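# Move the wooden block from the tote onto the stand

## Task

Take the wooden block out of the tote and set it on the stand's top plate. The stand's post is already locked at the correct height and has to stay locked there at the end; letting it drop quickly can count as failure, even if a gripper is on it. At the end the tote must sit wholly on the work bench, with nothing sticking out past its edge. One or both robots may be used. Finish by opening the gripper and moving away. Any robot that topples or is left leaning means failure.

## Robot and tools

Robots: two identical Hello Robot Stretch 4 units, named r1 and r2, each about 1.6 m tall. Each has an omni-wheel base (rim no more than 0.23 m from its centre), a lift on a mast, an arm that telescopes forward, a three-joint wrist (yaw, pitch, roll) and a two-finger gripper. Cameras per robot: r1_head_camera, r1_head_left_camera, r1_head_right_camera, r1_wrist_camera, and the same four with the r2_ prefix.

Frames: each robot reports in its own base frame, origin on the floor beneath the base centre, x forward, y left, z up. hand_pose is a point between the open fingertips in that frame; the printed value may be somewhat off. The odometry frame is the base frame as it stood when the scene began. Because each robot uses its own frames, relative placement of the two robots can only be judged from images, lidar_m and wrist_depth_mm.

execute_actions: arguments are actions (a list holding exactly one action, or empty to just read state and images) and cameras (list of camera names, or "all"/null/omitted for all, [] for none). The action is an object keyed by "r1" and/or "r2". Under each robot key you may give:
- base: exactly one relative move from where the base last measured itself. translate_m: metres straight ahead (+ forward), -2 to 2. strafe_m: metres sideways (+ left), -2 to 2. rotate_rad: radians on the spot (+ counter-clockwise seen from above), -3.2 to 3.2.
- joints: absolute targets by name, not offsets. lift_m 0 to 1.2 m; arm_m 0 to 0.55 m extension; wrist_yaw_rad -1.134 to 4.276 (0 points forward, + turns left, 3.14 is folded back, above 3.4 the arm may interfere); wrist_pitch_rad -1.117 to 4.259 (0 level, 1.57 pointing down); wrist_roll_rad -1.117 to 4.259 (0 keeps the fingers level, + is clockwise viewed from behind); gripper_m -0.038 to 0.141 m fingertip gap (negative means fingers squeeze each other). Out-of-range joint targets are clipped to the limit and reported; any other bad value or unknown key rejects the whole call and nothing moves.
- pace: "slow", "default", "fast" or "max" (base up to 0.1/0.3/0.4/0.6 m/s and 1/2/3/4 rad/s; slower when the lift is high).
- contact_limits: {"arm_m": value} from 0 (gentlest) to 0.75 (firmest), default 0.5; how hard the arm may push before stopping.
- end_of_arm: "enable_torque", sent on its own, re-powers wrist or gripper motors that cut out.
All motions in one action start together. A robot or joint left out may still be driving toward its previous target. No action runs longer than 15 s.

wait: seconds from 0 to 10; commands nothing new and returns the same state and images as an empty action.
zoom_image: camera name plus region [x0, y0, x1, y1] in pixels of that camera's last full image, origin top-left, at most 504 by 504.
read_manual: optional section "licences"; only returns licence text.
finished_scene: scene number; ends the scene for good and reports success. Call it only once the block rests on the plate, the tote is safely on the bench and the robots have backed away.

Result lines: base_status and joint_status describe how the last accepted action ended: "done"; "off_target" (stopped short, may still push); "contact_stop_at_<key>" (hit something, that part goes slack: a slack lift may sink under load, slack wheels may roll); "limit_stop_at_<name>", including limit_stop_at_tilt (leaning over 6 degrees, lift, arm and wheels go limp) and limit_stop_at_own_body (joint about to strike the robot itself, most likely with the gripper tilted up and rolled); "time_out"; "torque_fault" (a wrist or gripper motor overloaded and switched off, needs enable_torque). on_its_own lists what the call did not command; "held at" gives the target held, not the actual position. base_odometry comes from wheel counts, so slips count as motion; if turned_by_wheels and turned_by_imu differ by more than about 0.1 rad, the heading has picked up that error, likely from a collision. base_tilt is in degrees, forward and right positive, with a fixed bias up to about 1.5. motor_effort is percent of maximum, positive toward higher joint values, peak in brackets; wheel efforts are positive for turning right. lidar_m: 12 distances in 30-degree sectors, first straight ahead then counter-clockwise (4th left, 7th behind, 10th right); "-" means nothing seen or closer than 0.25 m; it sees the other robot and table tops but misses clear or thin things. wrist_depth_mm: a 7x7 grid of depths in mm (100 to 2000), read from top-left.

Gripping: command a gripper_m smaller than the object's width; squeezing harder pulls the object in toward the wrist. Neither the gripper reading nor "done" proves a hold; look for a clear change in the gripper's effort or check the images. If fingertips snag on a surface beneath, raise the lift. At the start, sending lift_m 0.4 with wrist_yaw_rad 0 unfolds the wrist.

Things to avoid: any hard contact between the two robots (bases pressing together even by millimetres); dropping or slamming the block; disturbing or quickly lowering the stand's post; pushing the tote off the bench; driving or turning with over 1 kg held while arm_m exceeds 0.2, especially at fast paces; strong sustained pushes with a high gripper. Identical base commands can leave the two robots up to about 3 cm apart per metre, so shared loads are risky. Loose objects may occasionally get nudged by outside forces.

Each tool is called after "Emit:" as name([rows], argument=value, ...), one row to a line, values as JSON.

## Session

Emit:
execute_actions(actions=[])

Scene clock: 0.00 s.
r1.base_odometry: x=+0.000 y=+0.000 heading=+0.000 (m, m, rad; r1's odometry frame)
r1.turned_by_wheels: +0.000 (rad since the last result)
r1.turned_by_imu: +0.000 (rad since the last result)
r1.base_tilt: forward=+0.0 right=+0.2 (deg)
r1.lidar_m: 5.76 1.32 0.75 0.65 0.63 0.79 1.36 2.97 3.46 1.96 1.51 1.59
r1.base_status: not commanded
r1.joint_positions: lift_m=+0.172 arm_m=+0.002 wrist_yaw_rad=+3.163 wrist_pitch_rad=+0.004 wrist_roll_rad=-0.011 gripper_m=+0.057
r1.joint_status: not commanded
r1.motor_effort: lift_m=+18 arm_m=-1 wrist_yaw_rad=+0 wrist_pitch_rad=-7 wrist_roll_rad=-2 gripper_m=-3 wheel_0=+0 wheel_1=+0 wheel_2=+0 (%)
r1.hand_pose: x=-0.1173 y=+0.0813 z=+0.3493 quat_wxyz=(-0.011, -0.002, -0.006, +1.000) (m; r1's base frame)
r1.wrist_depth_mm: - 142 217 - 1464 946 699 / - 110 140 - 1430 917 699 / - 112 139 - 1397 931 683 / 140 131 159 - 1397 904 691 / 206 - - - 1366 904 676 / 224 1464 198 1537 218 878 668 / 228 866 931 154 878 831 668
r2.base_odometry: x=+0.000 y=+0.000 heading=+0.000 (m, m, rad; r2's odometry frame)
r2.turned_by_wheels: +0.000 (rad since the last result)
r2.turned_by_imu: +0.000 (rad since the last result)
r2.base_tilt: forward=-1.2 right=+0.2 (deg)
r2.lidar_m: 1.34 3.18 3.39 3.95 1.42 1.21 1.75 2.82 1.20 0.88 0.86 0.94
r2.base_status: not commanded
r2.joint_positions: lift_m=+0.190 arm_m=+0.000 wrist_yaw_rad=+3.245 wrist_pitch_rad=-0.001 wrist_roll_rad=-0.019 gripper_m=+0.057
r2.joint_status: not commanded
r2.motor_effort: lift_m=+20 arm_m=+0 wrist_yaw_rad=+1 wrist_pitch_rad=-7 wrist_roll_rad=+0 gripper_m=-2 wheel_0=+0 wheel_1=+0 wheel_2=+1 (%)
r2.hand_pose: x=-0.1253 y=+0.0572 z=+0.3688 quat_wxyz=(-0.052, +0.001, -0.010, +0.999) (m; r2's base frame)
r2.wrist_depth_mm: - - 132 - - - - / - - 131 - - - 1138 / - - 132 259 - - - / - 138 136 - - - - / 190 1708 - - 1808 1576 - / 190 1060 200 1182 213 1160 1138 / 189 484 866 - 866 798 820
pictures: r1_head_camera, r1_head_left_camera, r1_head_right_camera, r1_wrist_camera, r2_head_camera, r2_head_left_camera, r2_head_right_camera, r2_wrist_camera
Images, in order (width x height): r1_head_camera 420x560, r1_head_left_camera 420x672, r1_head_right_camera 420x672, r1_wrist_camera 616x392, r2_head_camera 420x560, r2_head_left_camera 420x672, r2_head_right_camera 420x672, r2_wrist_camera 616x392.

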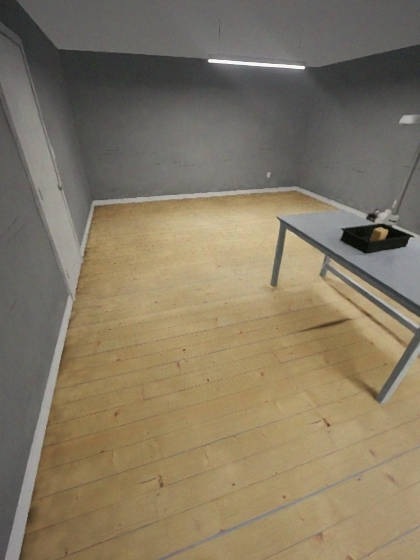

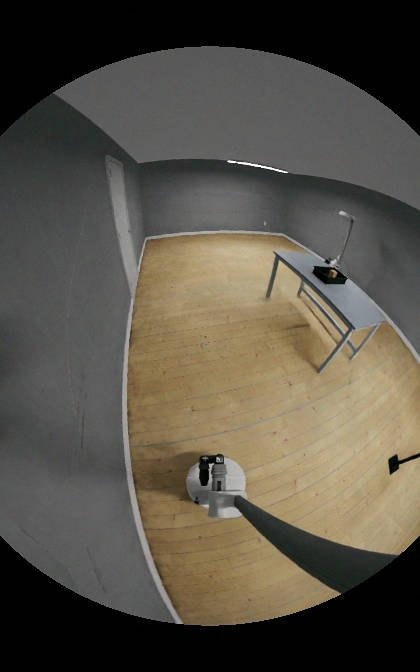

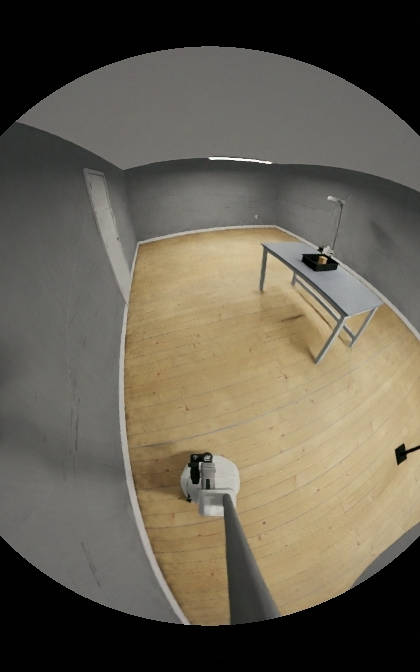

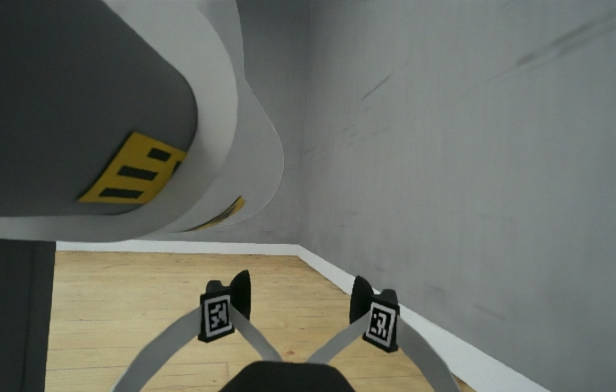

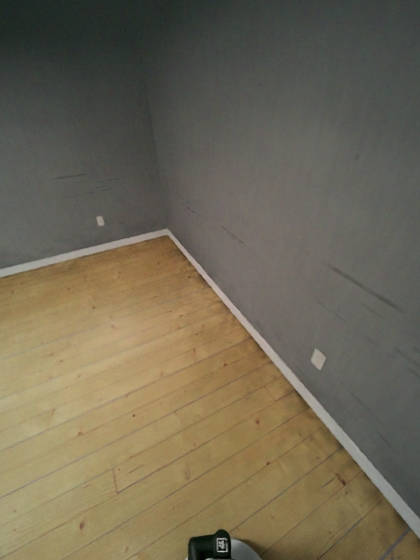

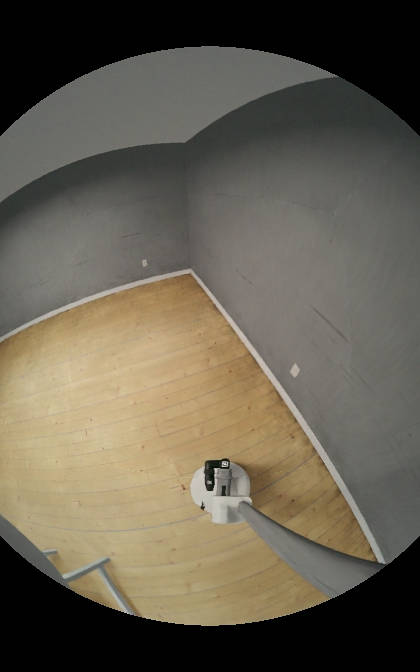

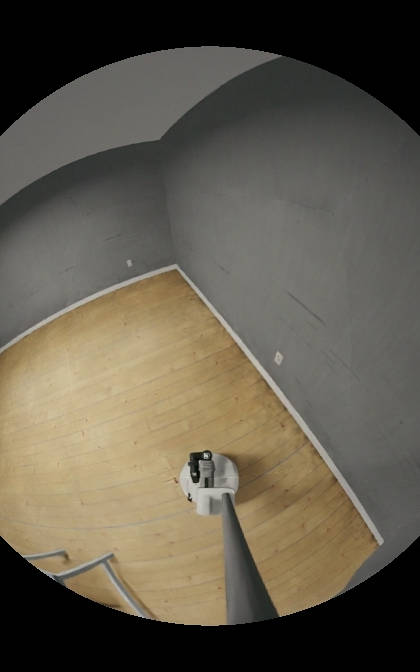

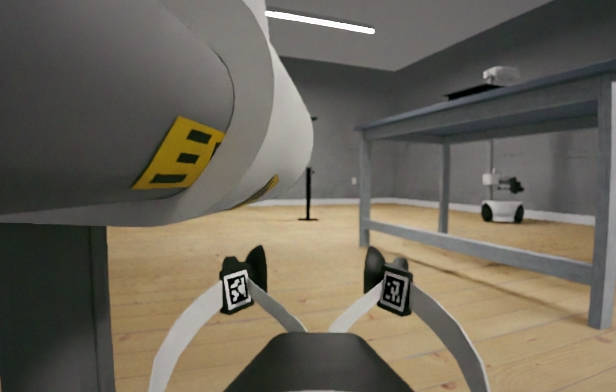

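Emit:
execute_actions([
  {"r1":{"base":{"rotate_rad":-1.23},"joints":{"lift_m":1.07,"wrist_yaw_rad":0,"wrist_pitch_rad":1.0,"gripper_m":0.09},"pace":"fast"}},
], cameras=["r1_head_camera","r1_head_left_camera"])

Emit:
execute_actions([
  {"r1":{"base":{"strafe_m":1.2},"pace":"fast"}},
], cameras=["r1_head_camera","r1_head_left_camera"])

Scene clock: 11.43 s.
r1.base_odometry: x=+0.000 y=+0.000 heading=-1.230 (m, m, rad; r1's odometry frame)
r1.turned_by_wheels: -1.230 (rad since the last result)
r1.turned_by_imu: -1.223 (rad since the last result)
r1.base_tilt: forward=+0.0 right=+0.1 (deg)
r1.lidar_m: 1.92 1.50 2.19 1.97 0.86 0.66 0.63 0.71 1.04 2.97 3.17 1.99
r1.base_status: done
r1.joint_positions: lift_m=+1.070 arm_m=+0.002 wrist_yaw_rad=+0.000 wrist_pitch_rad=+1.001 wrist_roll_rad=-0.011 gripper_m=+0.090
r1.joint_status: all done
r1.motor_effort: lift_m=+22(24) arm_m=-2(2) wrist_yaw_rad=+0(12) wrist_pitch_rad=-4(46) wrist_roll_rad=-2(9) gripper_m=-2(4) wheel_0=+0(6) wheel_1=+0(8) wheel_2=+0(6) (%)
r1.hand_pose: x=+0.3286 y=-0.0874 z=+1.0050 quat_wxyz=(+0.877, -0.005, +0.480, +0.003) (m; r1's base frame)
r1.wrist_depth_mm: - - - - - - - / 1863 1863 1921 1921 1983 1921 1921 / 1661 1661 1661 1708 1708 1708 1661 / 1499 1499 1537 1464 1537 1537 1537 / 1336 1336 1336 1366 1397 1366 1397 / 1229 1255 214 1229 216 1255 1255 / 1138 1118 1160 150 1160 1160 1160
r2.base_odometry: x=+0.000 y=+0.000 heading=+0.000 (m, m, rad; r2's odometry frame)
r2.turned_by_wheels: +0.000 (rad since the last result)
r2.turned_by_imu: -0.002 (rad since the last result)
r2.base_tilt: forward=-1.1 right=+0.2 (deg)
r2.lidar_m: 1.35 3.18 3.40 3.94 1.43 1.19 1.74 2.82 1.19 0.90 0.86 0.94
r2.base_status: not commanded
r2.joint_positions: lift_m=+0.190 arm_m=+0.000 wrist_yaw_rad=+3.245 wrist_pitch_rad=-0.001 wrist_roll_rad=-0.019 gripper_m=+0.057
r2.joint_status: not commanded
r2.motor_effort: lift_m=+20(20) arm_m=+0(0) wrist_yaw_rad=-1(1) wrist_pitch_rad=-7(7) wrist_roll_rad=+1(0) gripper_m=-4(2) wheel_0=+0(0) wheel_1=+0(0) wheel_2=+0(0) (%)
r2.hand_pose: x=-0.1253 y=+0.0572 z=+0.3688 quat_wxyz=(-0.052, +0.001, -0.010, +0.999) (m; r2's base frame)
r2.wrist_depth_mm: - - 132 - - - - / - - 131 - - - 1138 / - - 132 260 - - - / - 138 137 - - - - / 191 1756 - - 1808 1576 - / 190 1060 200 1182 213 1182 1160 / 190 484 842 - 866 798 831
pictures: r1_head_camera, r1_head_left_camera
Images, in order (width x height): r1_head_camera 420x560, r1_head_left_camera 420x672.

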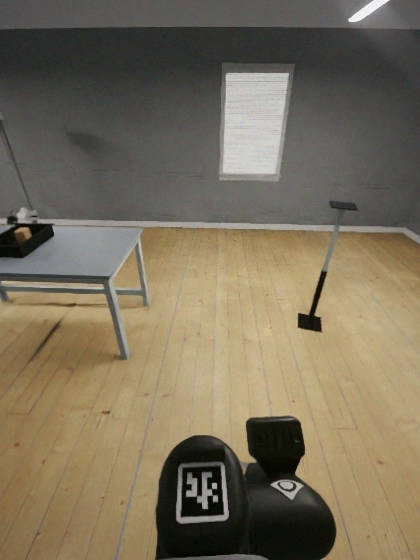

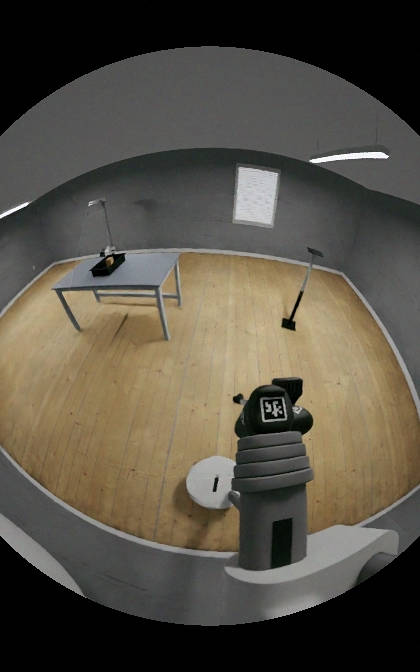

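Scene clock: 16.30 s.
r1.base_odometry: x=+1.131 y=+0.401 heading=-1.230 (m, m, rad; r1's odometry frame)
r1.turned_by_wheels: +0.000 (rad since the last result)
r1.turned_by_imu: +0.003 (rad since the last result)
r1.base_tilt: forward=+0.1 right=+0.1 (deg)
r1.lidar_m: 1.44 1.55 4.65 1.57 0.72 0.56 0.54 0.59 0.88 3.25 2.76 1.47
r1.base_status: done
r1.joint_positions: lift_m=+1.070 arm_m=+0.002 wrist_yaw_rad=+0.000 wrist_pitch_rad=+1.001 wrist_roll_rad=-0.011 gripper_m=+0.090
r1.joint_status: not commanded
r1.motor_effort: lift_m=+21(22) arm_m=-2(2) wrist_yaw_rad=+1(2) wrist_pitch_rad=-4(4) wrist_roll_rad=-1(2) gripper_m=-1(2) wheel_0=+0(10) wheel_1=+0(9) wheel_2=+1(0) (%)
r1.hand_pose: x=+0.3286 y=-0.0874 z=+1.0050 quat_wxyz=(+0.877, -0.005, +0.480, +0.003) (m; r1's base frame)
r1.wrist_depth_mm: - - - - - - - / 1863 1863 1921 1921 1983 1983 1921 / 1661 1661 1708 1708 1708 1756 1756 / 1537 1537 1537 1499 1499 1537 1576 / 1366 1366 1366 1336 1397 1397 1366 / 1229 1281 214 1281 216 1255 1308 / 1138 1118 1118 151 1160 1160 1160
r2.base_odometry: x=+0.000 y=+0.000 heading=+0.000 (m, m, rad; r2's odometry frame)
r2.turned_by_wheels: +0.000 (rad since the last result)
r2.turned_by_imu: -0.002 (rad since the last result)
r2.base_tilt: forward=-1.2 right=+0.2 (deg)
r2.lidar_m: 1.33 3.18 3.39 3.97 1.44 1.22 1.77 2.82 1.18 0.89 0.87 0.93
r2.base_status: not commanded
r2.joint_positions: lift_m=+0.190 arm_m=+0.000 wrist_yaw_rad=+3.245 wrist_pitch_rad=-0.001 wrist_roll_rad=-0.019 gripper_m=+0.057
r2.joint_status: not commanded
r2.motor_effort: lift_m=+20(20) arm_m=+0(0) wrist_yaw_rad=-1(2) wrist_pitch_rad=-7(6) wrist_roll_rad=+1(1) gripper_m=-3(4) wheel_0=+0(0) wheel_1=+0(0) wheel_2=+0(0) (%)
r2.hand_pose: x=-0.1253 y=+0.0572 z=+0.3688 quat_wxyz=(-0.052, +0.001, -0.010, +0.999) (m; r2's base frame)
r2.wrist_depth_mm: - - 132 - - - - / - - 131 - - - 1138 / - - 132 258 - - - / - 138 137 - - - - / 190 1756 - - 1808 1537 - / 190 1042 200 1182 214 1160 1138 / 190 488 854 - 878 788 842
pictures: r1_head_camera, r1_head_left_camera
Images, in order (width x height): r1_head_camera 420x560, r1_head_left_camera 420x672.

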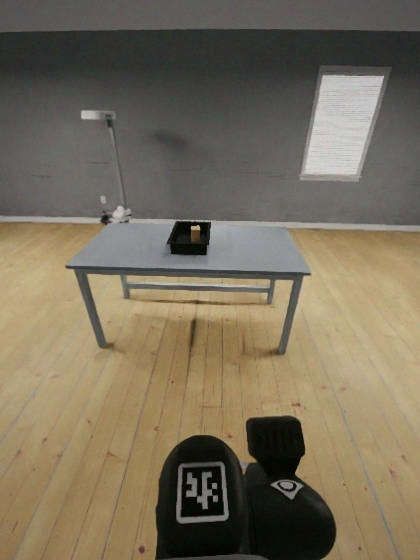

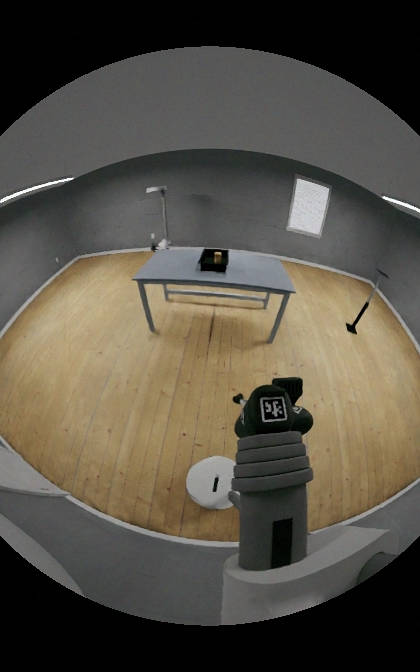

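Emit:
execute_actions([
  {"r1":{"base":{"strafe_m":0.18},"joints":{"lift_m":0.98},"pace":"fast"}},
], cameras=[])

Emit:
execute_actions([
  {"r1":{"base":{"translate_m":1.05},"joints":{"arm_m":0.15},"pace":"fast"}},
], cameras=["r1_head_camera","r1_wrist_camera"])

Scene clock: 25.83 s.
r1.base_odometry: x=+1.301 y=+0.461 heading=-1.230 (m, m, rad; r1's odometry frame)
r1.turned_by_wheels: +0.000 (rad since the last result)
r1.turned_by_imu: -0.001 (rad since the last result)
r1.base_tilt: forward=+0.0 right=+0.1 (deg)
r1.lidar_m: 1.44 1.57 4.48 1.51 0.72 0.53 0.52 0.58 0.85 3.19 2.90 1.47
r1.base_status: done
r1.joint_positions: lift_m=+0.980 arm_m=+0.002 wrist_yaw_rad=+0.000 wrist_pitch_rad=+1.001 wrist_roll_rad=-0.011 gripper_m=+0.090
r1.joint_status: all done
r1.motor_effort: lift_m=+14(20) arm_m=-2(1) wrist_yaw_rad=+1(1) wrist_pitch_rad=-5(4) wrist_roll_rad=-2(1) gripper_m=-2(3) wheel_0=+0(7) wheel_1=+0(7) wheel_2=+1(2) (%)
r1.hand_pose: x=+0.3285 y=-0.0874 z=+0.9156 quat_wxyz=(+0.877, -0.005, +0.480, +0.003) (m; r1's base frame)
r1.wrist_depth_mm: 1983 1983 - 1983 1983 - - / 1756 1708 1756 1756 1756 1756 1756 / 1537 1576 1618 1576 1537 1618 1618 / 1397 1336 1430 1397 1430 1397 1430 / 1229 1281 1255 1281 1281 1255 1281 / 1138 1138 214 1160 217 1160 1205 / 1060 1042 1042 150 1008 1078 1078
r2.base_odometry: x=+0.000 y=+0.000 heading=+0.000 (m, m, rad; r2's odometry frame)
r2.turned_by_wheels: +0.000 (rad since the last result)
r2.turned_by_imu: -0.002 (rad since the last result)
r2.base_tilt: forward=-1.2 right=+0.1 (deg)
r2.lidar_m: 1.34 3.18 3.35 3.99 1.43 1.20 1.73 2.81 1.19 0.88 0.86 0.92
r2.base_status: not commanded
r2.joint_positions: lift_m=+0.190 arm_m=+0.000 wrist_yaw_rad=+3.245 wrist_pitch_rad=-0.001 wrist_roll_rad=-0.019 gripper_m=+0.057
r2.joint_status: not commanded
r2.motor_effort: lift_m=+20(20) arm_m=+0(0) wrist_yaw_rad=-1(0) wrist_pitch_rad=-7(6) wrist_roll_rad=+0(1) gripper_m=-3(3) wheel_0=+1(0) wheel_1=+0(0) wheel_2=+1(0) (%)
r2.hand_pose: x=-0.1253 y=+0.0572 z=+0.3688 quat_wxyz=(-0.052, +0.001, -0.010, +0.999) (m; r2's base frame)
r2.wrist_depth_mm: - - 132 - - - - / - - 131 - - - 1118 / - - 132 259 - - - / - 138 137 - - - - / 191 1708 - - 1808 1618 - / 191 1025 200 1182 214 1160 1182 / 190 488 854 - 866 788 842
pictures: none
No camera images: the call's "cameras" was empty. Leave "cameras" out to get every camera's image.

Scene clock: 30.20 s.
r1.base_odometry: x=+1.652 y=-0.528 heading=-1.230 (m, m, rad; r1's odometry frame)
r1.turned_by_wheels: +0.000 (rad since the last result)
r1.turned_by_imu: -0.004 (rad since the last result)
r1.base_tilt: forward=+0.1 right=+0.1 (deg)
r1.lidar_m: 0.40 0.45 0.68 4.30 2.06 1.63 1.58 1.68 2.50 4.43 0.58 0.43
r1.base_status: done
r1.joint_positions: lift_m=+0.980 arm_m=+0.149 wrist_yaw_rad=+0.000 wrist_pitch_rad=+1.001 wrist_roll_rad=-0.011 gripper_m=+0.090
r1.joint_status: all done
r1.motor_effort: lift_m=+14(14) arm_m=+4(4) wrist_yaw_rad=+1(1) wrist_pitch_rad=-4(4) wrist_roll_rad=-1(1) gripper_m=-2(1) wheel_0=-1(5) wheel_1=+0(6) wheel_2=+0(9) (%)
r1.hand_pose: x=+0.4757 y=-0.0874 z=+0.9156 quat_wxyz=(+0.877, -0.005, +0.480, +0.003) (m; r1's base frame)
r1.wrist_depth_mm: 654 647 661 615 580 661 683 / 569 574 559 574 436 574 585 / 496 504 480 508 488 496 521 / 449 449 430 394 389 404 466 / 407 410 410 415 407 413 418 / 375 375 213 377 217 382 382 / 347 340 345 151 342 347 349
r2.base_odometry: x=+0.000 y=+0.000 heading=+0.000 (m, m, rad; r2's odometry frame)
r2.turned_by_wheels: +0.000 (rad since the last result)
r2.turned_by_imu: -0.001 (rad since the last result)
r2.base_tilt: forward=-1.2 right=+0.2 (deg)
r2.lidar_m: 1.34 3.17 3.37 4.01 1.45 1.24 1.77 2.78 1.20 0.91 0.85 0.92
r2.base_status: not commanded
r2.joint_positions: lift_m=+0.190 arm_m=+0.000 wrist_yaw_rad=+3.245 wrist_pitch_rad=-0.001 wrist_roll_rad=-0.019 gripper_m=+0.057
r2.joint_status: not commanded
r2.motor_effort: lift_m=+20(20) arm_m=+0(0) wrist_yaw_rad=+0(0) wrist_pitch_rad=-6(7) wrist_roll_rad=+3(0) gripper_m=-3(2) wheel_0=+0(0) wheel_1=+0(0) wheel_2=+0(0) (%)
r2.hand_pose: x=-0.1253 y=+0.0572 z=+0.3688 quat_wxyz=(-0.052, +0.001, -0.010, +0.999) (m; r2's base frame)
r2.wrist_depth_mm: - - 132 - - - - / - - 131 - - - 1138 / - - 132 259 - - - / - 138 137 - - - - / 191 1756 - - 1808 1618 1863 / 190 1060 200 1182 213 1160 1138 / 190 484 854 - 854 798 831
pictures: r1_head_camera, r1_wrist_camera
Images, in order (width x height): r1_head_camera 420x560, r1_wrist_camera 616x392.

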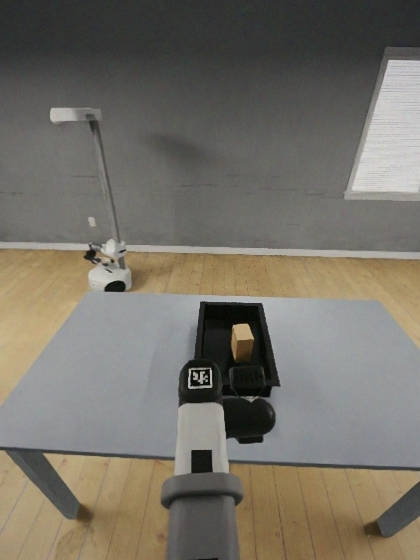

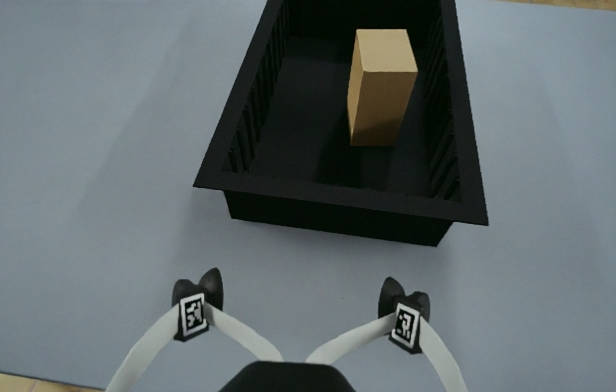

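Emit:
execute_actions([
  {"r1":{"base":{"strafe_m":-0.10},"joints":{"lift_m":1.0,"arm_m":0.3}}},
], cameras=[])

Emit:
execute_actions([
  {"r1":{"base":{"translate_m":0.12},"joints":{"arm_m":0.33}}},
], cameras=["r1_wrist_camera"])

Scene clock: 37.20 s.
r1.base_odometry: x=+1.557 y=-0.562 heading=-1.230 (m, m, rad; r1's odometry frame)
r1.turned_by_wheels: +0.000 (rad since the last result)
r1.turned_by_imu: -0.002 (rad since the last result)
r1.base_tilt: forward=+0.0 right=+0.1 (deg)
r1.lidar_m: 0.40 0.43 0.68 4.41 2.05 1.62 1.58 1.69 2.51 4.32 0.55 0.42
r1.base_status: done
r1.joint_positions: lift_m=+1.000 arm_m=+0.299 wrist_yaw_rad=+0.000 wrist_pitch_rad=+1.001 wrist_roll_rad=-0.011 gripper_m=+0.090
r1.joint_status: all done
r1.motor_effort: lift_m=+22(22) arm_m=+4(5) wrist_yaw_rad=+1(1) wrist_pitch_rad=-5(4) wrist_roll_rad=-2(1) gripper_m=-2(1) wheel_0=-2(4) wheel_1=+0(7) wheel_2=+0(1) (%)
r1.hand_pose: x=+0.6257 y=-0.0874 z=+0.9350 quat_wxyz=(+0.877, -0.005, +0.480, +0.003) (m; r1's base frame)
r1.wrist_depth_mm: 683 691 699 - - - - / 591 597 530 530 580 621 621 / 521 512 517 508 521 544 549 / 469 421 473 379 473 484 488 / 424 384 430 424 421 436 442 / 375 375 213 394 215 399 402 / 353 285 279 151 285 366 368
r2.base_odometry: x=+0.000 y=+0.000 heading=+0.000 (m, m, rad; r2's odometry frame)
r2.turned_by_wheels: +0.000 (rad since the last result)
r2.turned_by_imu: -0.001 (rad since the last result)
r2.base_tilt: forward=-1.1 right=+0.2 (deg)
r2.lidar_m: 1.32 3.17 3.40 3.96 1.45 1.22 1.75 2.78 1.20 0.90 0.86 0.92
r2.base_status: not commanded
r2.joint_positions: lift_m=+0.190 arm_m=+0.000 wrist_yaw_rad=+3.245 wrist_pitch_rad=-0.001 wrist_roll_rad=-0.019 gripper_m=+0.057
r2.joint_status: not commanded
r2.motor_effort: lift_m=+20(20) arm_m=+0(0) wrist_yaw_rad=-2(0) wrist_pitch_rad=-7(7) wrist_roll_rad=+0(0) gripper_m=-3(2) wheel_0=+0(0) wheel_1=+0(0) wheel_2=+0(0) (%)
r2.hand_pose: x=-0.1253 y=+0.0572 z=+0.3688 quat_wxyz=(-0.052, +0.001, -0.010, +0.999) (m; r2's base frame)
r2.wrist_depth_mm: - - 132 - - - - / - - 131 - - 1808 1138 / - - 132 260 - - - / - 138 136 - - - - / 190 1756 - - 1808 1576 1863 / 190 1060 199 1205 215 1160 1118 / 189 484 842 - 866 798 831
pictures: none
No camera images: the call's "cameras" was empty. Leave "cameras" out to get every camera's image.

Scene clock: 38.87 s.
r1.base_odometry: x=+1.598 y=-0.675 heading=-1.230 (m, m, rad; r1's odometry frame)
r1.turned_by_wheels: +0.000 (rad since the last result)
r1.turned_by_imu: -0.001 (rad since the last result)
r1.base_tilt: forward=+0.1 right=+0.0 (deg)
r1.lidar_m: 0.29 0.32 0.46 4.40 2.19 1.73 1.72 1.84 2.64 2.34 0.39 0.28
r1.base_status: done
r1.joint_positions: lift_m=+1.000 arm_m=+0.329 wrist_yaw_rad=+0.000 wrist_pitch_rad=+1.001 wrist_roll_rad=-0.011 gripper_m=+0.090
r1.joint_status: all done
r1.motor_effort: lift_m=+22(22) arm_m=+4(5) wrist_yaw_rad=+2(2) wrist_pitch_rad=-4(4) wrist_roll_rad=-1(0) gripper_m=-2(0) wheel_0=+0(4) wheel_1=+1(6) wheel_2=+0(8) (%)
r1.hand_pose: x=+0.6557 y=-0.0874 z=+0.9350 quat_wxyz=(+0.877, -0.005, +0.480, +0.003) (m; r1's base frame)
r1.wrist_depth_mm: 1983 1808 - - - - - / 603 591 597 1808 1808 1863 1863 / 525 521 439 433 530 539 544 / 473 415 469 466 462 484 488 / 427 366 427 427 421 439 442 / 384 359 213 281 217 399 404 / 293 340 349 151 289 368 366
r2.base_odometry: x=+0.000 y=+0.000 heading=+0.000 (m, m, rad; r2's odometry frame)
r2.turned_by_wheels: +0.000 (rad since the last result)
r2.turned_by_imu: -0.001 (rad since the last result)
r2.base_tilt: forward=-1.1 right=+0.2 (deg)
r2.lidar_m: 1.37 3.18 3.41 3.97 1.43 1.23 1.77 2.82 1.18 0.91 0.87 0.93
r2.base_status: not commanded
r2.joint_positions: lift_m=+0.190 arm_m=+0.000 wrist_yaw_rad=+3.245 wrist_pitch_rad=-0.001 wrist_roll_rad=-0.019 gripper_m=+0.057
r2.joint_status: not commanded
r2.motor_effort: lift_m=+20(20) arm_m=+0(1) wrist_yaw_rad=+1(0) wrist_pitch_rad=-7(6) wrist_roll_rad=+2(1) gripper_m=-4(4) wheel_0=+0(0) wheel_1=+0(0) wheel_2=+1(0) (%)
r2.hand_pose: x=-0.1253 y=+0.0572 z=+0.3688 quat_wxyz=(-0.052, +0.001, -0.010, +0.999) (m; r2's base frame)
r2.wrist_depth_mm: - - 132 - - - - / - - 131 - - 1808 1160 / - - 133 259 - - - / - 138 137 - - - - / 190 1708 - - 1808 1618 1808 / 191 1025 200 1182 214 1182 1118 / 190 488 866 - 878 788 831
pictures: r1_wrist_camera
Images, in order (width x height): r1_wrist_camera 616x392.

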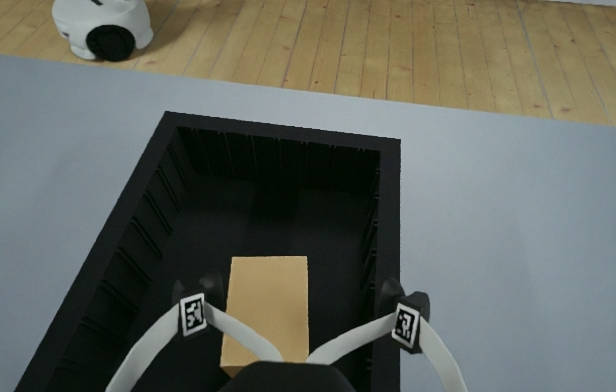

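Emit:
execute_actions([
  {"r1":{"base":{"strafe_m":0.035},"joints":{"lift_m":0.95}}},
], cameras=["r1_wrist_camera","r1_head_camera"])

Scene clock: 44.97 s.
r1.base_odometry: x=+1.631 y=-0.663 heading=-1.230 (m, m, rad; r1's odometry frame)
r1.turned_by_wheels: +0.000 (rad since the last result)
r1.turned_by_imu: -0.001 (rad since the last result)
r1.base_tilt: forward=+0.1 right=+0.1 (deg)
r1.lidar_m: 0.25 0.30 0.47 4.37 2.24 1.75 1.70 1.84 2.64 2.32 0.39 0.30
r1.base_status: done
r1.joint_positions: lift_m=+0.950 arm_m=+0.329 wrist_yaw_rad=+0.000 wrist_pitch_rad=+1.001 wrist_roll_rad=-0.011 gripper_m=+0.090
r1.joint_status: all done
r1.motor_effort: lift_m=+14(20) arm_m=+4(4) wrist_yaw_rad=+2(1) wrist_pitch_rad=-4(4) wrist_roll_rad=-2(2) gripper_m=-1(1) wheel_0=+0(8) wheel_1=-2(7) wheel_2=-1(2) (%)
r1.hand_pose: x=+0.6557 y=-0.0874 z=+0.8856 quat_wxyz=(+0.877, -0.005, +0.480, +0.003) (m; r1's base frame)
r1.wrist_depth_mm: 1661 1756 - 1921 1983 - - / 517 521 392 525 535 539 1756 / 455 449 415 415 379 473 477 / 413 343 404 415 399 421 424 / 370 296 373 243 357 377 387 / 334 290 214 220 217 342 351 / 240 277 314 151 270 315 322
r2.base_odometry: x=+0.000 y=+0.000 heading=+0.000 (m, m, rad; r2's odometry frame)
r2.turned_by_wheels: +0.000 (rad since the last result)
r2.turned_by_imu: -0.001 (rad since the last result)
r2.base_tilt: forward=-1.2 right=+0.1 (deg)
r2.lidar_m: 1.30 3.18 3.34 3.97 1.40 1.22 1.77 2.78 1.19 0.90 0.87 0.93
r2.base_status: not commanded
r2.joint_positions: lift_m=+0.190 arm_m=+0.000 wrist_yaw_rad=+3.245 wrist_pitch_rad=-0.001 wrist_roll_rad=-0.019 gripper_m=+0.057
r2.joint_status: not commanded
r2.motor_effort: lift_m=+20(20) arm_m=+0(0) wrist_yaw_rad=+0(1) wrist_pitch_rad=-6(7) wrist_roll_rad=+1(0) gripper_m=-4(4) wheel_0=+0(0) wheel_1=+0(0) wheel_2=+0(0) (%)
r2.hand_pose: x=-0.1253 y=+0.0572 z=+0.3688 quat_wxyz=(-0.052, +0.001, -0.010, +0.999) (m; r2's base frame)
r2.wrist_depth_mm: - - 132 - - - - / - - 131 - - - 1160 / - - 132 258 - - - / - 138 137 - - - - / 191 1708 - - 1808 1576 1756 / 190 1060 200 1182 214 1182 1138 / 190 484 854 - 866 798 831
pictures: r1_head_camera, r1_wrist_camera
Images, in order (width x height): r1_head_camera 420x560, r1_wrist_camera 616x392.

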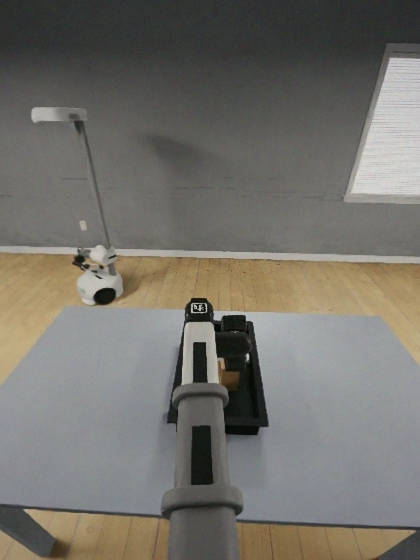

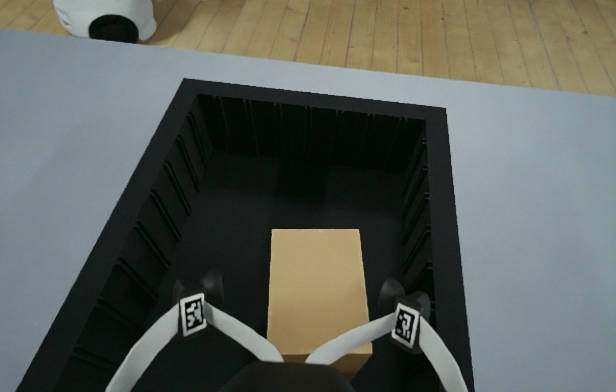

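Emit:
execute_actions([
  {"r1":{"base":{"strafe_m":-0.008},"joints":{"arm_m":0.342,"lift_m":0.925,"gripper_m":0.085},"pace":"slow"}},
], cameras=["r1_wrist_camera"])

Scene clock: 51.57 s.
r1.base_odometry: x=+1.623 y=-0.666 heading=-1.230 (m, m, rad; r1's odometry frame)
r1.turned_by_wheels: +0.000 (rad since the last result)
r1.turned_by_imu: -0.001 (rad since the last result)
r1.base_tilt: forward=+0.0 right=+0.0 (deg)
r1.lidar_m: 0.28 0.31 0.48 4.39 2.18 1.75 1.69 1.83 2.69 2.31 0.39 0.30
r1.base_status: done
r1.joint_positions: lift_m=+0.925 arm_m=+0.341 wrist_yaw_rad=+0.000 wrist_pitch_rad=+1.001 wrist_roll_rad=-0.011 gripper_m=+0.085
r1.joint_status: all done
r1.motor_effort: lift_m=+14(16) arm_m=+5(4) wrist_yaw_rad=+0(1) wrist_pitch_rad=-4(4) wrist_roll_rad=-1(1) gripper_m=+1(3) wheel_0=+1(6) wheel_1=+0(4) wheel_2=+0(1) (%)
r1.hand_pose: x=+0.6677 y=-0.0874 z=+0.8606 quat_wxyz=(+0.877, -0.005, +0.480, +0.003) (m; r1's base frame)
r1.wrist_depth_mm: 549 1618 1983 1983 1983 - 1983 / 480 480 366 357 496 500 504 / 427 345 407 394 366 442 445 / 382 297 382 382 373 392 394 / 336 303 345 214 338 349 357 / 236 303 200 196 212 317 325 / 224 282 286 150 259 287 298
r2.base_odometry: x=+0.000 y=+0.000 heading=+0.000 (m, m, rad; r2's odometry frame)
r2.turned_by_wheels: +0.000 (rad since the last result)
r2.turned_by_imu: -0.001 (rad since the last result)
r2.base_tilt: forward=-1.2 right=+0.1 (deg)
r2.lidar_m: 1.37 3.19 3.38 3.97 1.46 1.22 1.78 2.83 1.20 0.90 0.87 0.92
r2.base_status: not commanded
r2.joint_positions: lift_m=+0.190 arm_m=+0.000 wrist_yaw_rad=+3.245 wrist_pitch_rad=-0.001 wrist_roll_rad=-0.019 gripper_m=+0.057
r2.joint_status: not commanded
r2.motor_effort: lift_m=+20(20) arm_m=+0(0) wrist_yaw_rad=+2(1) wrist_pitch_rad=-7(7) wrist_roll_rad=+0(0) gripper_m=-6(2) wheel_0=+0(0) wheel_1=+0(0) wheel_2=+0(1) (%)
r2.hand_pose: x=-0.1253 y=+0.0572 z=+0.3688 quat_wxyz=(-0.052, +0.001, -0.010, +0.999) (m; r2's base frame)
r2.wrist_depth_mm: - - 132 - - - - / - - 132 - - 1661 1138 / - - 132 259 - - - / - 138 137 - - - - / 191 1756 - - 1756 1537 1808 / 191 1060 200 1160 214 1182 1160 / 190 488 854 - 854 798 831
pictures: r1_wrist_camera
Images, in order (width x height): r1_wrist_camera 616x392.

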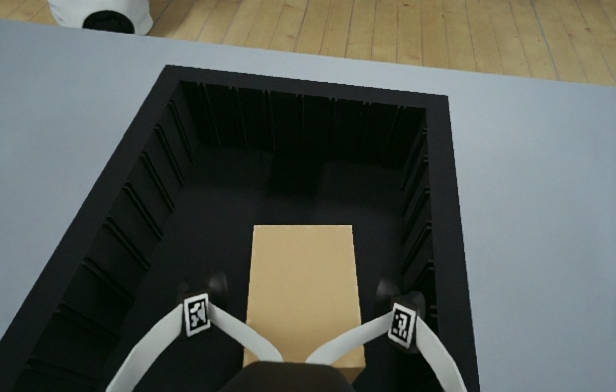

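Emit:
execute_actions([
  {"r1":{"joints":{"arm_m":0.322},"pace":"slow"}},
], cameras=[])

Emit:
execute_actions([
  {"r1":{"joints":{"lift_m":0.893},"pace":"slow"}},
], cameras=["r1_wrist_camera"])

Scene clock: 59.77 s.
r1.base_odometry: x=+1.623 y=-0.666 heading=-1.230 (m, m, rad; r1's odometry frame)
r1.turned_by_wheels: +0.000 (rad since the last result)
r1.turned_by_imu: -0.001 (rad since the last result)
r1.base_tilt: forward=+0.1 right=+0.0 (deg)
r1.lidar_m: 0.27 0.33 0.46 4.36 2.21 1.75 1.71 1.83 2.67 2.31 0.41 0.28
r1.base_status: not commanded
r1.joint_positions: lift_m=+0.925 arm_m=+0.323 wrist_yaw_rad=+0.000 wrist_pitch_rad=+1.001 wrist_roll_rad=-0.011 gripper_m=+0.085
r1.joint_status: all done
r1.motor_effort: lift_m=+14(14) arm_m=-5(5) wrist_yaw_rad=+2(0) wrist_pitch_rad=-5(5) wrist_roll_rad=-1(0) gripper_m=+0(2) wheel_0=+1(1) wheel_1=+0(0) wheel_2=+0(0) (%)
r1.hand_pose: x=+0.6493 y=-0.0874 z=+0.8606 quat_wxyz=(+0.877, -0.005, +0.480, +0.003) (m; r1's base frame)
r1.wrist_depth_mm: 554 559 1983 1983 1983 1983 - / 480 469 370 370 364 496 504 / 424 332 410 413 387 439 445 / 382 300 382 384 373 392 397 / 338 309 345 216 334 349 355 / 236 306 198 196 211 319 325 / 225 279 289 151 283 289 300
r2.base_odometry: x=+0.000 y=+0.000 heading=+0.000 (m, m, rad; r2's odometry frame)
r2.turned_by_wheels: +0.000 (rad since the last result)
r2.turned_by_imu: -0.001 (rad since the last result)
r2.base_tilt: forward=-1.1 right=+0.2 (deg)
r2.lidar_m: 1.34 3.18 3.38 3.92 1.42 1.20 1.75 2.85 1.19 0.89 0.86 0.94
r2.base_status: not commanded
r2.joint_positions: lift_m=+0.190 arm_m=+0.000 wrist_yaw_rad=+3.245 wrist_pitch_rad=-0.001 wrist_roll_rad=-0.019 gripper_m=+0.057
r2.joint_status: not commanded
r2.motor_effort: lift_m=+20(20) arm_m=+0(0) wrist_yaw_rad=+0(1) wrist_pitch_rad=-7(7) wrist_roll_rad=+1(1) gripper_m=-3(3) wheel_0=+0(0) wheel_1=+0(0) wheel_2=+1(0) (%)
r2.hand_pose: x=-0.1253 y=+0.0572 z=+0.3688 quat_wxyz=(-0.052, +0.001, -0.010, +0.999) (m; r2's base frame)
r2.wrist_depth_mm: - - 132 - - - - / - - 131 - - 1756 1138 / - - 132 259 - - - / - 138 137 - - - - / 191 1756 - - 1808 1576 1708 / 190 1042 200 1182 214 1182 1138 / 189 488 866 - 866 788 831
pictures: none
No camera images: the call's "cameras" was empty. Leave "cameras" out to get every camera's image.

Scene clock: 60.87 s.
r1.base_odometry: x=+1.623 y=-0.666 heading=-1.230 (m, m, rad; r1's odometry frame)
r1.turned_by_wheels: +0.000 (rad since the last result)
r1.turned_by_imu: +0.000 (rad since the last result)
r1.base_tilt: forward=+0.0 right=+0.1 (deg)
r1.lidar_m: 0.29 0.32 0.46 4.38 2.20 1.72 1.70 1.83 2.65 2.32 0.37 0.28
r1.base_status: not commanded
r1.joint_positions: lift_m=+0.893 arm_m=+0.323 wrist_yaw_rad=+0.000 wrist_pitch_rad=+1.001 wrist_roll_rad=-0.011 gripper_m=+0.085
r1.joint_status: all done
r1.motor_effort: lift_m=+14(14) arm_m=-5(4) wrist_yaw_rad=-2(0) wrist_pitch_rad=-4(5) wrist_roll_rad=-2(1) gripper_m=-1(0) wheel_0=+0(0) wheel_1=+0(0) wheel_2=+0(0) (%)
r1.hand_pose: x=+0.6493 y=-0.0874 z=+0.8286 quat_wxyz=(+0.877, -0.005, +0.480, +0.003) (m; r1's base frame)
r1.wrist_depth_mm: 492 500 504 508 1921 1921 1983 / 433 324 366 359 340 436 452 / 379 286 382 387 375 387 399 / 248 297 342 198 332 340 355 / 222 297 310 179 301 229 319 / 217 277 190 170 199 207 291 / 224 256 262 151 255 187 267
r2.base_odometry: x=+0.000 y=+0.000 heading=+0.000 (m, m, rad; r2's odometry frame)
r2.turned_by_wheels: +0.000 (rad since the last result)
r2.turned_by_imu: +0.000 (rad since the last result)
r2.base_tilt: forward=-1.1 right=+0.1 (deg)
r2.lidar_m: 1.32 3.18 3.36 3.99 1.39 1.22 1.75 2.80 1.16 0.88 0.87 0.93
r2.base_status: not commanded
r2.joint_positions: lift_m=+0.190 arm_m=+0.000 wrist_yaw_rad=+3.245 wrist_pitch_rad=-0.001 wrist_roll_rad=-0.019 gripper_m=+0.057
r2.joint_status: not commanded
r2.motor_effort: lift_m=+20(20) arm_m=-1(0) wrist_yaw_rad=+0(1) wrist_pitch_rad=-6(7) wrist_roll_rad=+1(1) gripper_m=-4(3) wheel_0=+0(0) wheel_1=+0(0) wheel_2=+0(0) (%)
r2.hand_pose: x=-0.1253 y=+0.0572 z=+0.3688 quat_wxyz=(-0.052, +0.001, -0.010, +0.999) (m; r2's base frame)
r2.wrist_depth_mm: - - 132 - - - - / - - 132 - - 1708 1138 / - - 132 259 - - - / - 138 137 - - - - / 191 1756 - - 1863 1576 1808 / 190 1042 200 1182 214 1138 1138 / 190 484 854 - 866 798 831
pictures: r1_wrist_camera
Images, in order (width x height): r1_wrist_camera 616x392.

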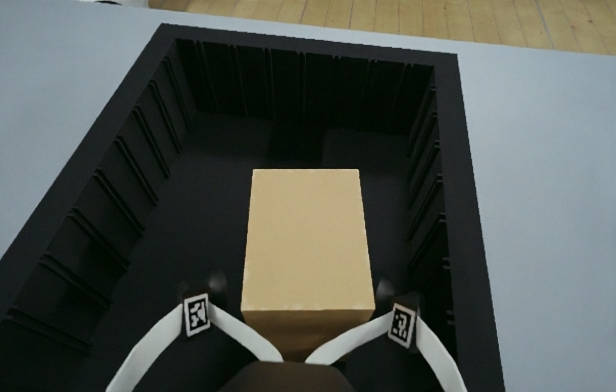

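Matches scene 1's grasp view.

Emit:
execute_actions([
  {"r1":{"joints":{"gripper_m":0.02}}},
], cameras=[])

Emit:
execute_actions([
  {"r1":{"joints":{"lift_m":1.08}}},
], cameras=["r1_wrist_camera"])

Scene clock: 64.57 s.
r1.base_odometry: x=+1.623 y=-0.666 heading=-1.230 (m, m, rad; r1's odometry frame)
r1.turned_by_wheels: +0.000 (rad since the last result)
r1.turned_by_imu: -0.001 (rad since the last result)
r1.base_tilt: forward=+0.0 right=+0.0 (deg)
r1.lidar_m: 0.27 0.30 0.49 4.38 2.20 1.72 1.69 1.82 2.67 2.34 0.38 0.30
r1.base_status: not commanded
r1.joint_positions: lift_m=+0.893 arm_m=+0.323 wrist_yaw_rad=+0.000 wrist_pitch_rad=+1.002 wrist_roll_rad=-0.011 gripper_m=+0.020
r1.joint_status: all done
r1.motor_effort: lift_m=+15(15) arm_m=-4(5) wrist_yaw_rad=+1(4) wrist_pitch_rad=-8(8) wrist_roll_rad=-1(2) gripper_m=-20(21) wheel_0=+1(0) wheel_1=+0(0) wheel_2=+0(0) (%)
r1.hand_pose: x=+0.6490 y=-0.0874 z=+0.8284 quat_wxyz=(+0.877, -0.005, +0.480, +0.003) (m; r1's base frame)
r1.wrist_depth_mm: 492 496 347 508 1863 1983 1921 / 427 320 368 359 336 433 449 / 377 286 382 384 377 384 397 / 245 296 342 190 332 338 351 / 221 297 304 169 300 226 319 / 217 276 180 158 203 208 291 / 224 251 255 188 246 186 267
r2.base_odometry: x=+0.000 y=+0.000 heading=+0.000 (m, m, rad; r2's odometry frame)
r2.turned_by_wheels: +0.000 (rad since the last result)
r2.turned_by_imu: -0.001 (rad since the last result)
r2.base_tilt: forward=-1.2 right=+0.1 (deg)
r2.lidar_m: 1.32 3.17 3.39 3.98 1.42 1.20 1.75 2.80 1.20 0.88 0.84 0.92
r2.base_status: not commanded
r2.joint_positions: lift_m=+0.190 arm_m=+0.000 wrist_yaw_rad=+3.245 wrist_pitch_rad=-0.001 wrist_roll_rad=-0.019 gripper_m=+0.057
r2.joint_status: not commanded
r2.motor_effort: lift_m=+20(20) arm_m=+0(0) wrist_yaw_rad=-2(1) wrist_pitch_rad=-7(7) wrist_roll_rad=+2(2) gripper_m=-4(3) wheel_0=+0(0) wheel_1=+0(0) wheel_2=+0(0) (%)
r2.hand_pose: x=-0.1253 y=+0.0572 z=+0.3688 quat_wxyz=(-0.052, +0.001, -0.010, +0.999) (m; r2's base frame)
r2.wrist_depth_mm: - - 132 - - - - / - - 131 - - 1756 1182 / - - 132 259 - - - / - 138 137 - - - - / 191 1756 - - 1756 1537 1756 / 190 1042 200 1182 214 1160 1160 / 190 488 854 - 878 798 831
pictures: none
No camera images: the call's "cameras" was empty. Leave "cameras" out to get every camera's image.

Scene clock: 66.43 s.
r1.base_odometry: x=+1.623 y=-0.666 heading=-1.230 (m, m, rad; r1's odometry frame)
r1.turned_by_wheels: +0.000 (rad since the last result)
r1.turned_by_imu: -0.001 (rad since the last result)
r1.base_tilt: forward=+0.0 right=+0.0 (deg)
r1.lidar_m: 0.28 0.32 0.49 4.38 2.21 1.72 1.70 1.82 2.65 2.32 0.39 0.28
r1.base_status: not commanded
r1.joint_positions: lift_m=+1.080 arm_m=+0.323 wrist_yaw_rad=+0.000 wrist_pitch_rad=+1.003 wrist_roll_rad=-0.011 gripper_m=+0.020
r1.joint_status: all done
r1.motor_effort: lift_m=+23(24) arm_m=-4(4) wrist_yaw_rad=+3(2) wrist_pitch_rad=-9(9) wrist_roll_rad=-1(3) gripper_m=-20(21) wheel_0=+1(1) wheel_1=+0(0) wheel_2=+0(0) (%)
r1.hand_pose: x=+0.6489 y=-0.0874 z=+1.0146 quat_wxyz=(+0.877, -0.005, +0.481, +0.003) (m; r1's base frame)
r1.wrist_depth_mm: - 1863 - - - - - / 1921 1863 1983 1921 1983 1983 1983 / 621 640 640 634 647 1756 1756 / 564 564 480 190 544 580 585 / 517 512 455 168 500 521 525 / 469 455 180 158 202 480 484 / 433 343 424 188 349 433 445
r2.base_odometry: x=+0.000 y=+0.000 heading=+0.000 (m, m, rad; r2's odometry frame)
r2.turned_by_wheels: +0.000 (rad since the last result)
r2.turned_by_imu: -0.001 (rad since the last result)
r2.base_tilt: forward=-1.1 right=+0.2 (deg)
r2.lidar_m: 1.32 3.17 3.39 3.97 1.45 1.21 1.77 2.83 1.20 0.89 0.86 0.92
r2.base_status: not commanded
r2.joint_positions: lift_m=+0.190 arm_m=+0.000 wrist_yaw_rad=+3.245 wrist_pitch_rad=-0.001 wrist_roll_rad=-0.019 gripper_m=+0.057
r2.joint_status: not commanded
r2.motor_effort: lift_m=+20(20) arm_m=+0(0) wrist_yaw_rad=-1(1) wrist_pitch_rad=-7(6) wrist_roll_rad=+2(1) gripper_m=-3(3) wheel_0=+0(0) wheel_1=+0(0) wheel_2=+0(0) (%)
r2.hand_pose: x=-0.1253 y=+0.0572 z=+0.3688 quat_wxyz=(-0.052, +0.001, -0.010, +0.999) (m; r2's base frame)
r2.wrist_depth_mm: - - 132 - - - - / - - 131 - - 1756 1160 / - - 132 259 - - - / - 138 137 - - - - / 191 1756 - - 1708 1576 1756 / 191 1060 200 1182 215 1160 1138 / 189 484 866 - 854 798 831
pictures: r1_wrist_camera
Images, in order (width x height): r1_wrist_camera 616x392.

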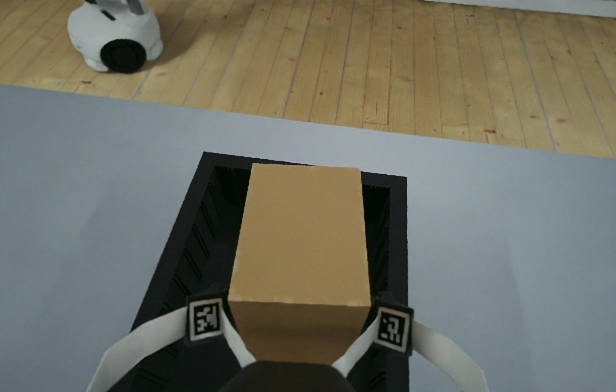

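Emit:
execute_actions([
  {"r1":{"base":{"translate_m":-0.4},"joints":{"arm_m":0.1,"lift_m":1.18}}},
], cameras=[])

Emit:
execute_actions([
  {"r1":{"base":{"strafe_m":-2.0}}},
], cameras=["r1_wrist_camera","r1_head_camera"])

Scene clock: 73.83 s.
r1.base_odometry: x=+1.489 y=-0.289 heading=-1.230 (m, m, rad; r1's odometry frame)
r1.turned_by_wheels: +0.000 (rad since the last result)
r1.turned_by_imu: -0.001 (rad since the last result)
r1.base_tilt: forward=+0.0 right=+0.1 (deg)
r1.lidar_m: 0.69 0.74 4.50 3.88 1.68 1.33 1.30 1.42 2.04 4.34 0.93 0.70
r1.base_status: done
r1.joint_positions: lift_m=+1.180 arm_m=+0.101 wrist_yaw_rad=+0.000 wrist_pitch_rad=+1.003 wrist_roll_rad=-0.011 gripper_m=+0.020
r1.joint_status: all done
r1.motor_effort: lift_m=+22(24) arm_m=-4(4) wrist_yaw_rad=+1(2) wrist_pitch_rad=-10(10) wrist_roll_rad=-1(0) gripper_m=-19(19) wheel_0=+1(4) wheel_1=-1(5) wheel_2=+0(6) (%)
r1.hand_pose: x=+0.4268 y=-0.0874 z=+1.1146 quat_wxyz=(+0.877, -0.005, +0.481, +0.003) (m; r1's base frame)
r1.wrist_depth_mm: 1025 1008 1025 931 991 1042 1060 / 854 866 854 891 891 891 904 / 768 778 778 759 788 788 798 / 946 723 715 190 707 715 715 / 1430 1499 1430 168 1397 1430 661 / 1336 1366 181 158 203 1366 1025 / 1281 1205 1229 187 1229 1229 1255
r2.base_odometry: x=+0.000 y=+0.000 heading=+0.000 (m, m, rad; r2's odometry frame)
r2.turned_by_wheels: +0.000 (rad since the last result)
r2.turned_by_imu: -0.002 (rad since the last result)
r2.base_tilt: forward=-1.1 right=+0.2 (deg)
r2.lidar_m: 1.34 3.17 3.38 3.97 1.41 1.21 1.75 2.83 1.19 0.91 0.87 0.92
r2.base_status: not commanded
r2.joint_positions: lift_m=+0.190 arm_m=+0.000 wrist_yaw_rad=+3.245 wrist_pitch_rad=-0.001 wrist_roll_rad=-0.019 gripper_m=+0.057
r2.joint_status: not commanded
r2.motor_effort: lift_m=+20(20) arm_m=+0(0) wrist_yaw_rad=-1(0) wrist_pitch_rad=-6(7) wrist_roll_rad=+2(0) gripper_m=-3(3) wheel_0=+0(0) wheel_1=+0(0) wheel_2=+0(1) (%)
r2.hand_pose: x=-0.1253 y=+0.0572 z=+0.3688 quat_wxyz=(-0.052, +0.001, -0.010, +0.999) (m; r2's base frame)
r2.wrist_depth_mm: - - 132 - - - - / - - 131 - - - 1138 / - - 132 260 - - - / - 138 137 - - - - / 191 1756 - - 1808 1618 - / 190 1060 200 1182 214 1160 1138 / 190 484 854 - 866 798 831
pictures: none
No camera images: the call's "cameras" was empty. Leave "cameras" out to get every camera's image.

Scene clock: 81.83 s.
r1.base_odometry: x=-0.396 y=-0.957 heading=-1.230 (m, m, rad; r1's odometry frame)
r1.turned_by_wheels: +0.000 (rad since the last result)
r1.turned_by_imu: -0.006 (rad since the last result)
r1.base_tilt: forward=+0.1 right=+0.1 (deg)
r1.lidar_m: 1.02 1.64 1.36 4.41 1.98 1.51 1.47 1.61 2.30 2.35 2.52 0.96
r1.base_status: done
r1.joint_positions: lift_m=+1.180 arm_m=+0.101 wrist_yaw_rad=+0.000 wrist_pitch_rad=+1.003 wrist_roll_rad=-0.011 gripper_m=+0.020
r1.joint_status: not commanded
r1.motor_effort: lift_m=+22(23) arm_m=-4(4) wrist_yaw_rad=+0(2) wrist_pitch_rad=-9(10) wrist_roll_rad=-1(0) gripper_m=-19(22) wheel_0=+0(7) wheel_1=+1(6) wheel_2=+1(1) (%)
r1.hand_pose: x=+0.4268 y=-0.0874 z=+1.1147 quat_wxyz=(+0.877, -0.005, +0.481, +0.003) (m; r1's base frame)
r1.wrist_depth_mm: - - - - - - - / - - - - - - - / 1808 1808 1921 1808 1863 1921 1863 / 1661 1618 1618 190 1661 1661 1708 / 1464 1499 1464 168 1464 1537 1499 / 1336 1336 180 158 203 1366 1397 / 1255 1205 1229 189 1205 1255 1281
r2.base_odometry: x=+0.000 y=+0.000 heading=+0.000 (m, m, rad; r2's odometry frame)
r2.turned_by_wheels: +0.000 (rad since the last result)
r2.turned_by_imu: -0.003 (rad since the last result)
r2.base_tilt: forward=-1.2 right=+0.1 (deg)
r2.lidar_m: 1.33 3.20 3.37 3.98 1.43 1.20 1.79 2.82 1.21 0.89 0.87 0.93
r2.base_status: not commanded
r2.joint_positions: lift_m=+0.190 arm_m=+0.000 wrist_yaw_rad=+3.245 wrist_pitch_rad=-0.001 wrist_roll_rad=-0.019 gripper_m=+0.057
r2.joint_status: not commanded
r2.motor_effort: lift_m=+20(20) arm_m=+0(0) wrist_yaw_rad=+0(1) wrist_pitch_rad=-7(7) wrist_roll_rad=+1(1) gripper_m=-4(4) wheel_0=+0(0) wheel_1=+0(0) wheel_2=+0(0) (%)
r2.hand_pose: x=-0.1253 y=+0.0572 z=+0.3688 quat_wxyz=(-0.052, +0.001, -0.010, +0.999) (m; r2's base frame)
r2.wrist_depth_mm: - - 131 - - - - / - - 131 - - - 1138 / - - 132 259 - - - / - 138 137 - - - - / 191 1708 - - 1863 1576 - / 190 1060 200 1160 215 1160 1138 / 190 488 866 - 854 798 831
pictures: r1_head_camera, r1_wrist_camera
Images, in order (width x height): r1_head_camera 420x560, r1_wrist_camera 616x392.

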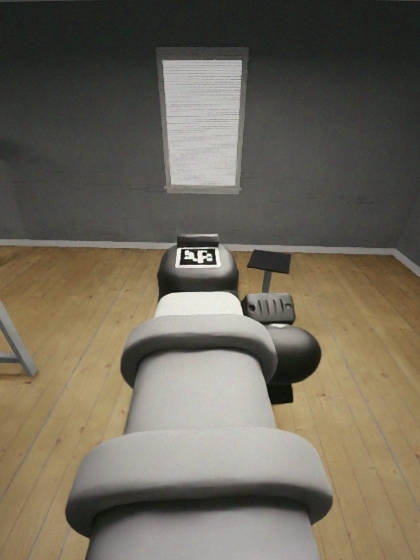

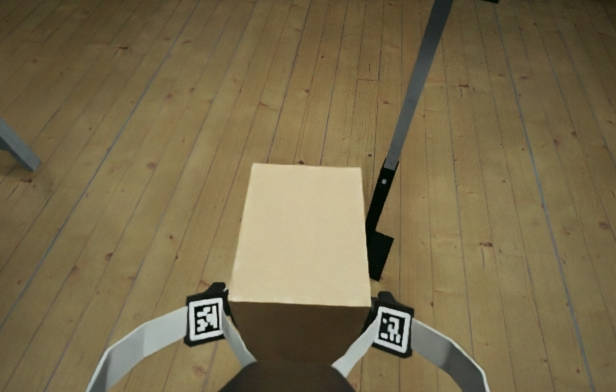

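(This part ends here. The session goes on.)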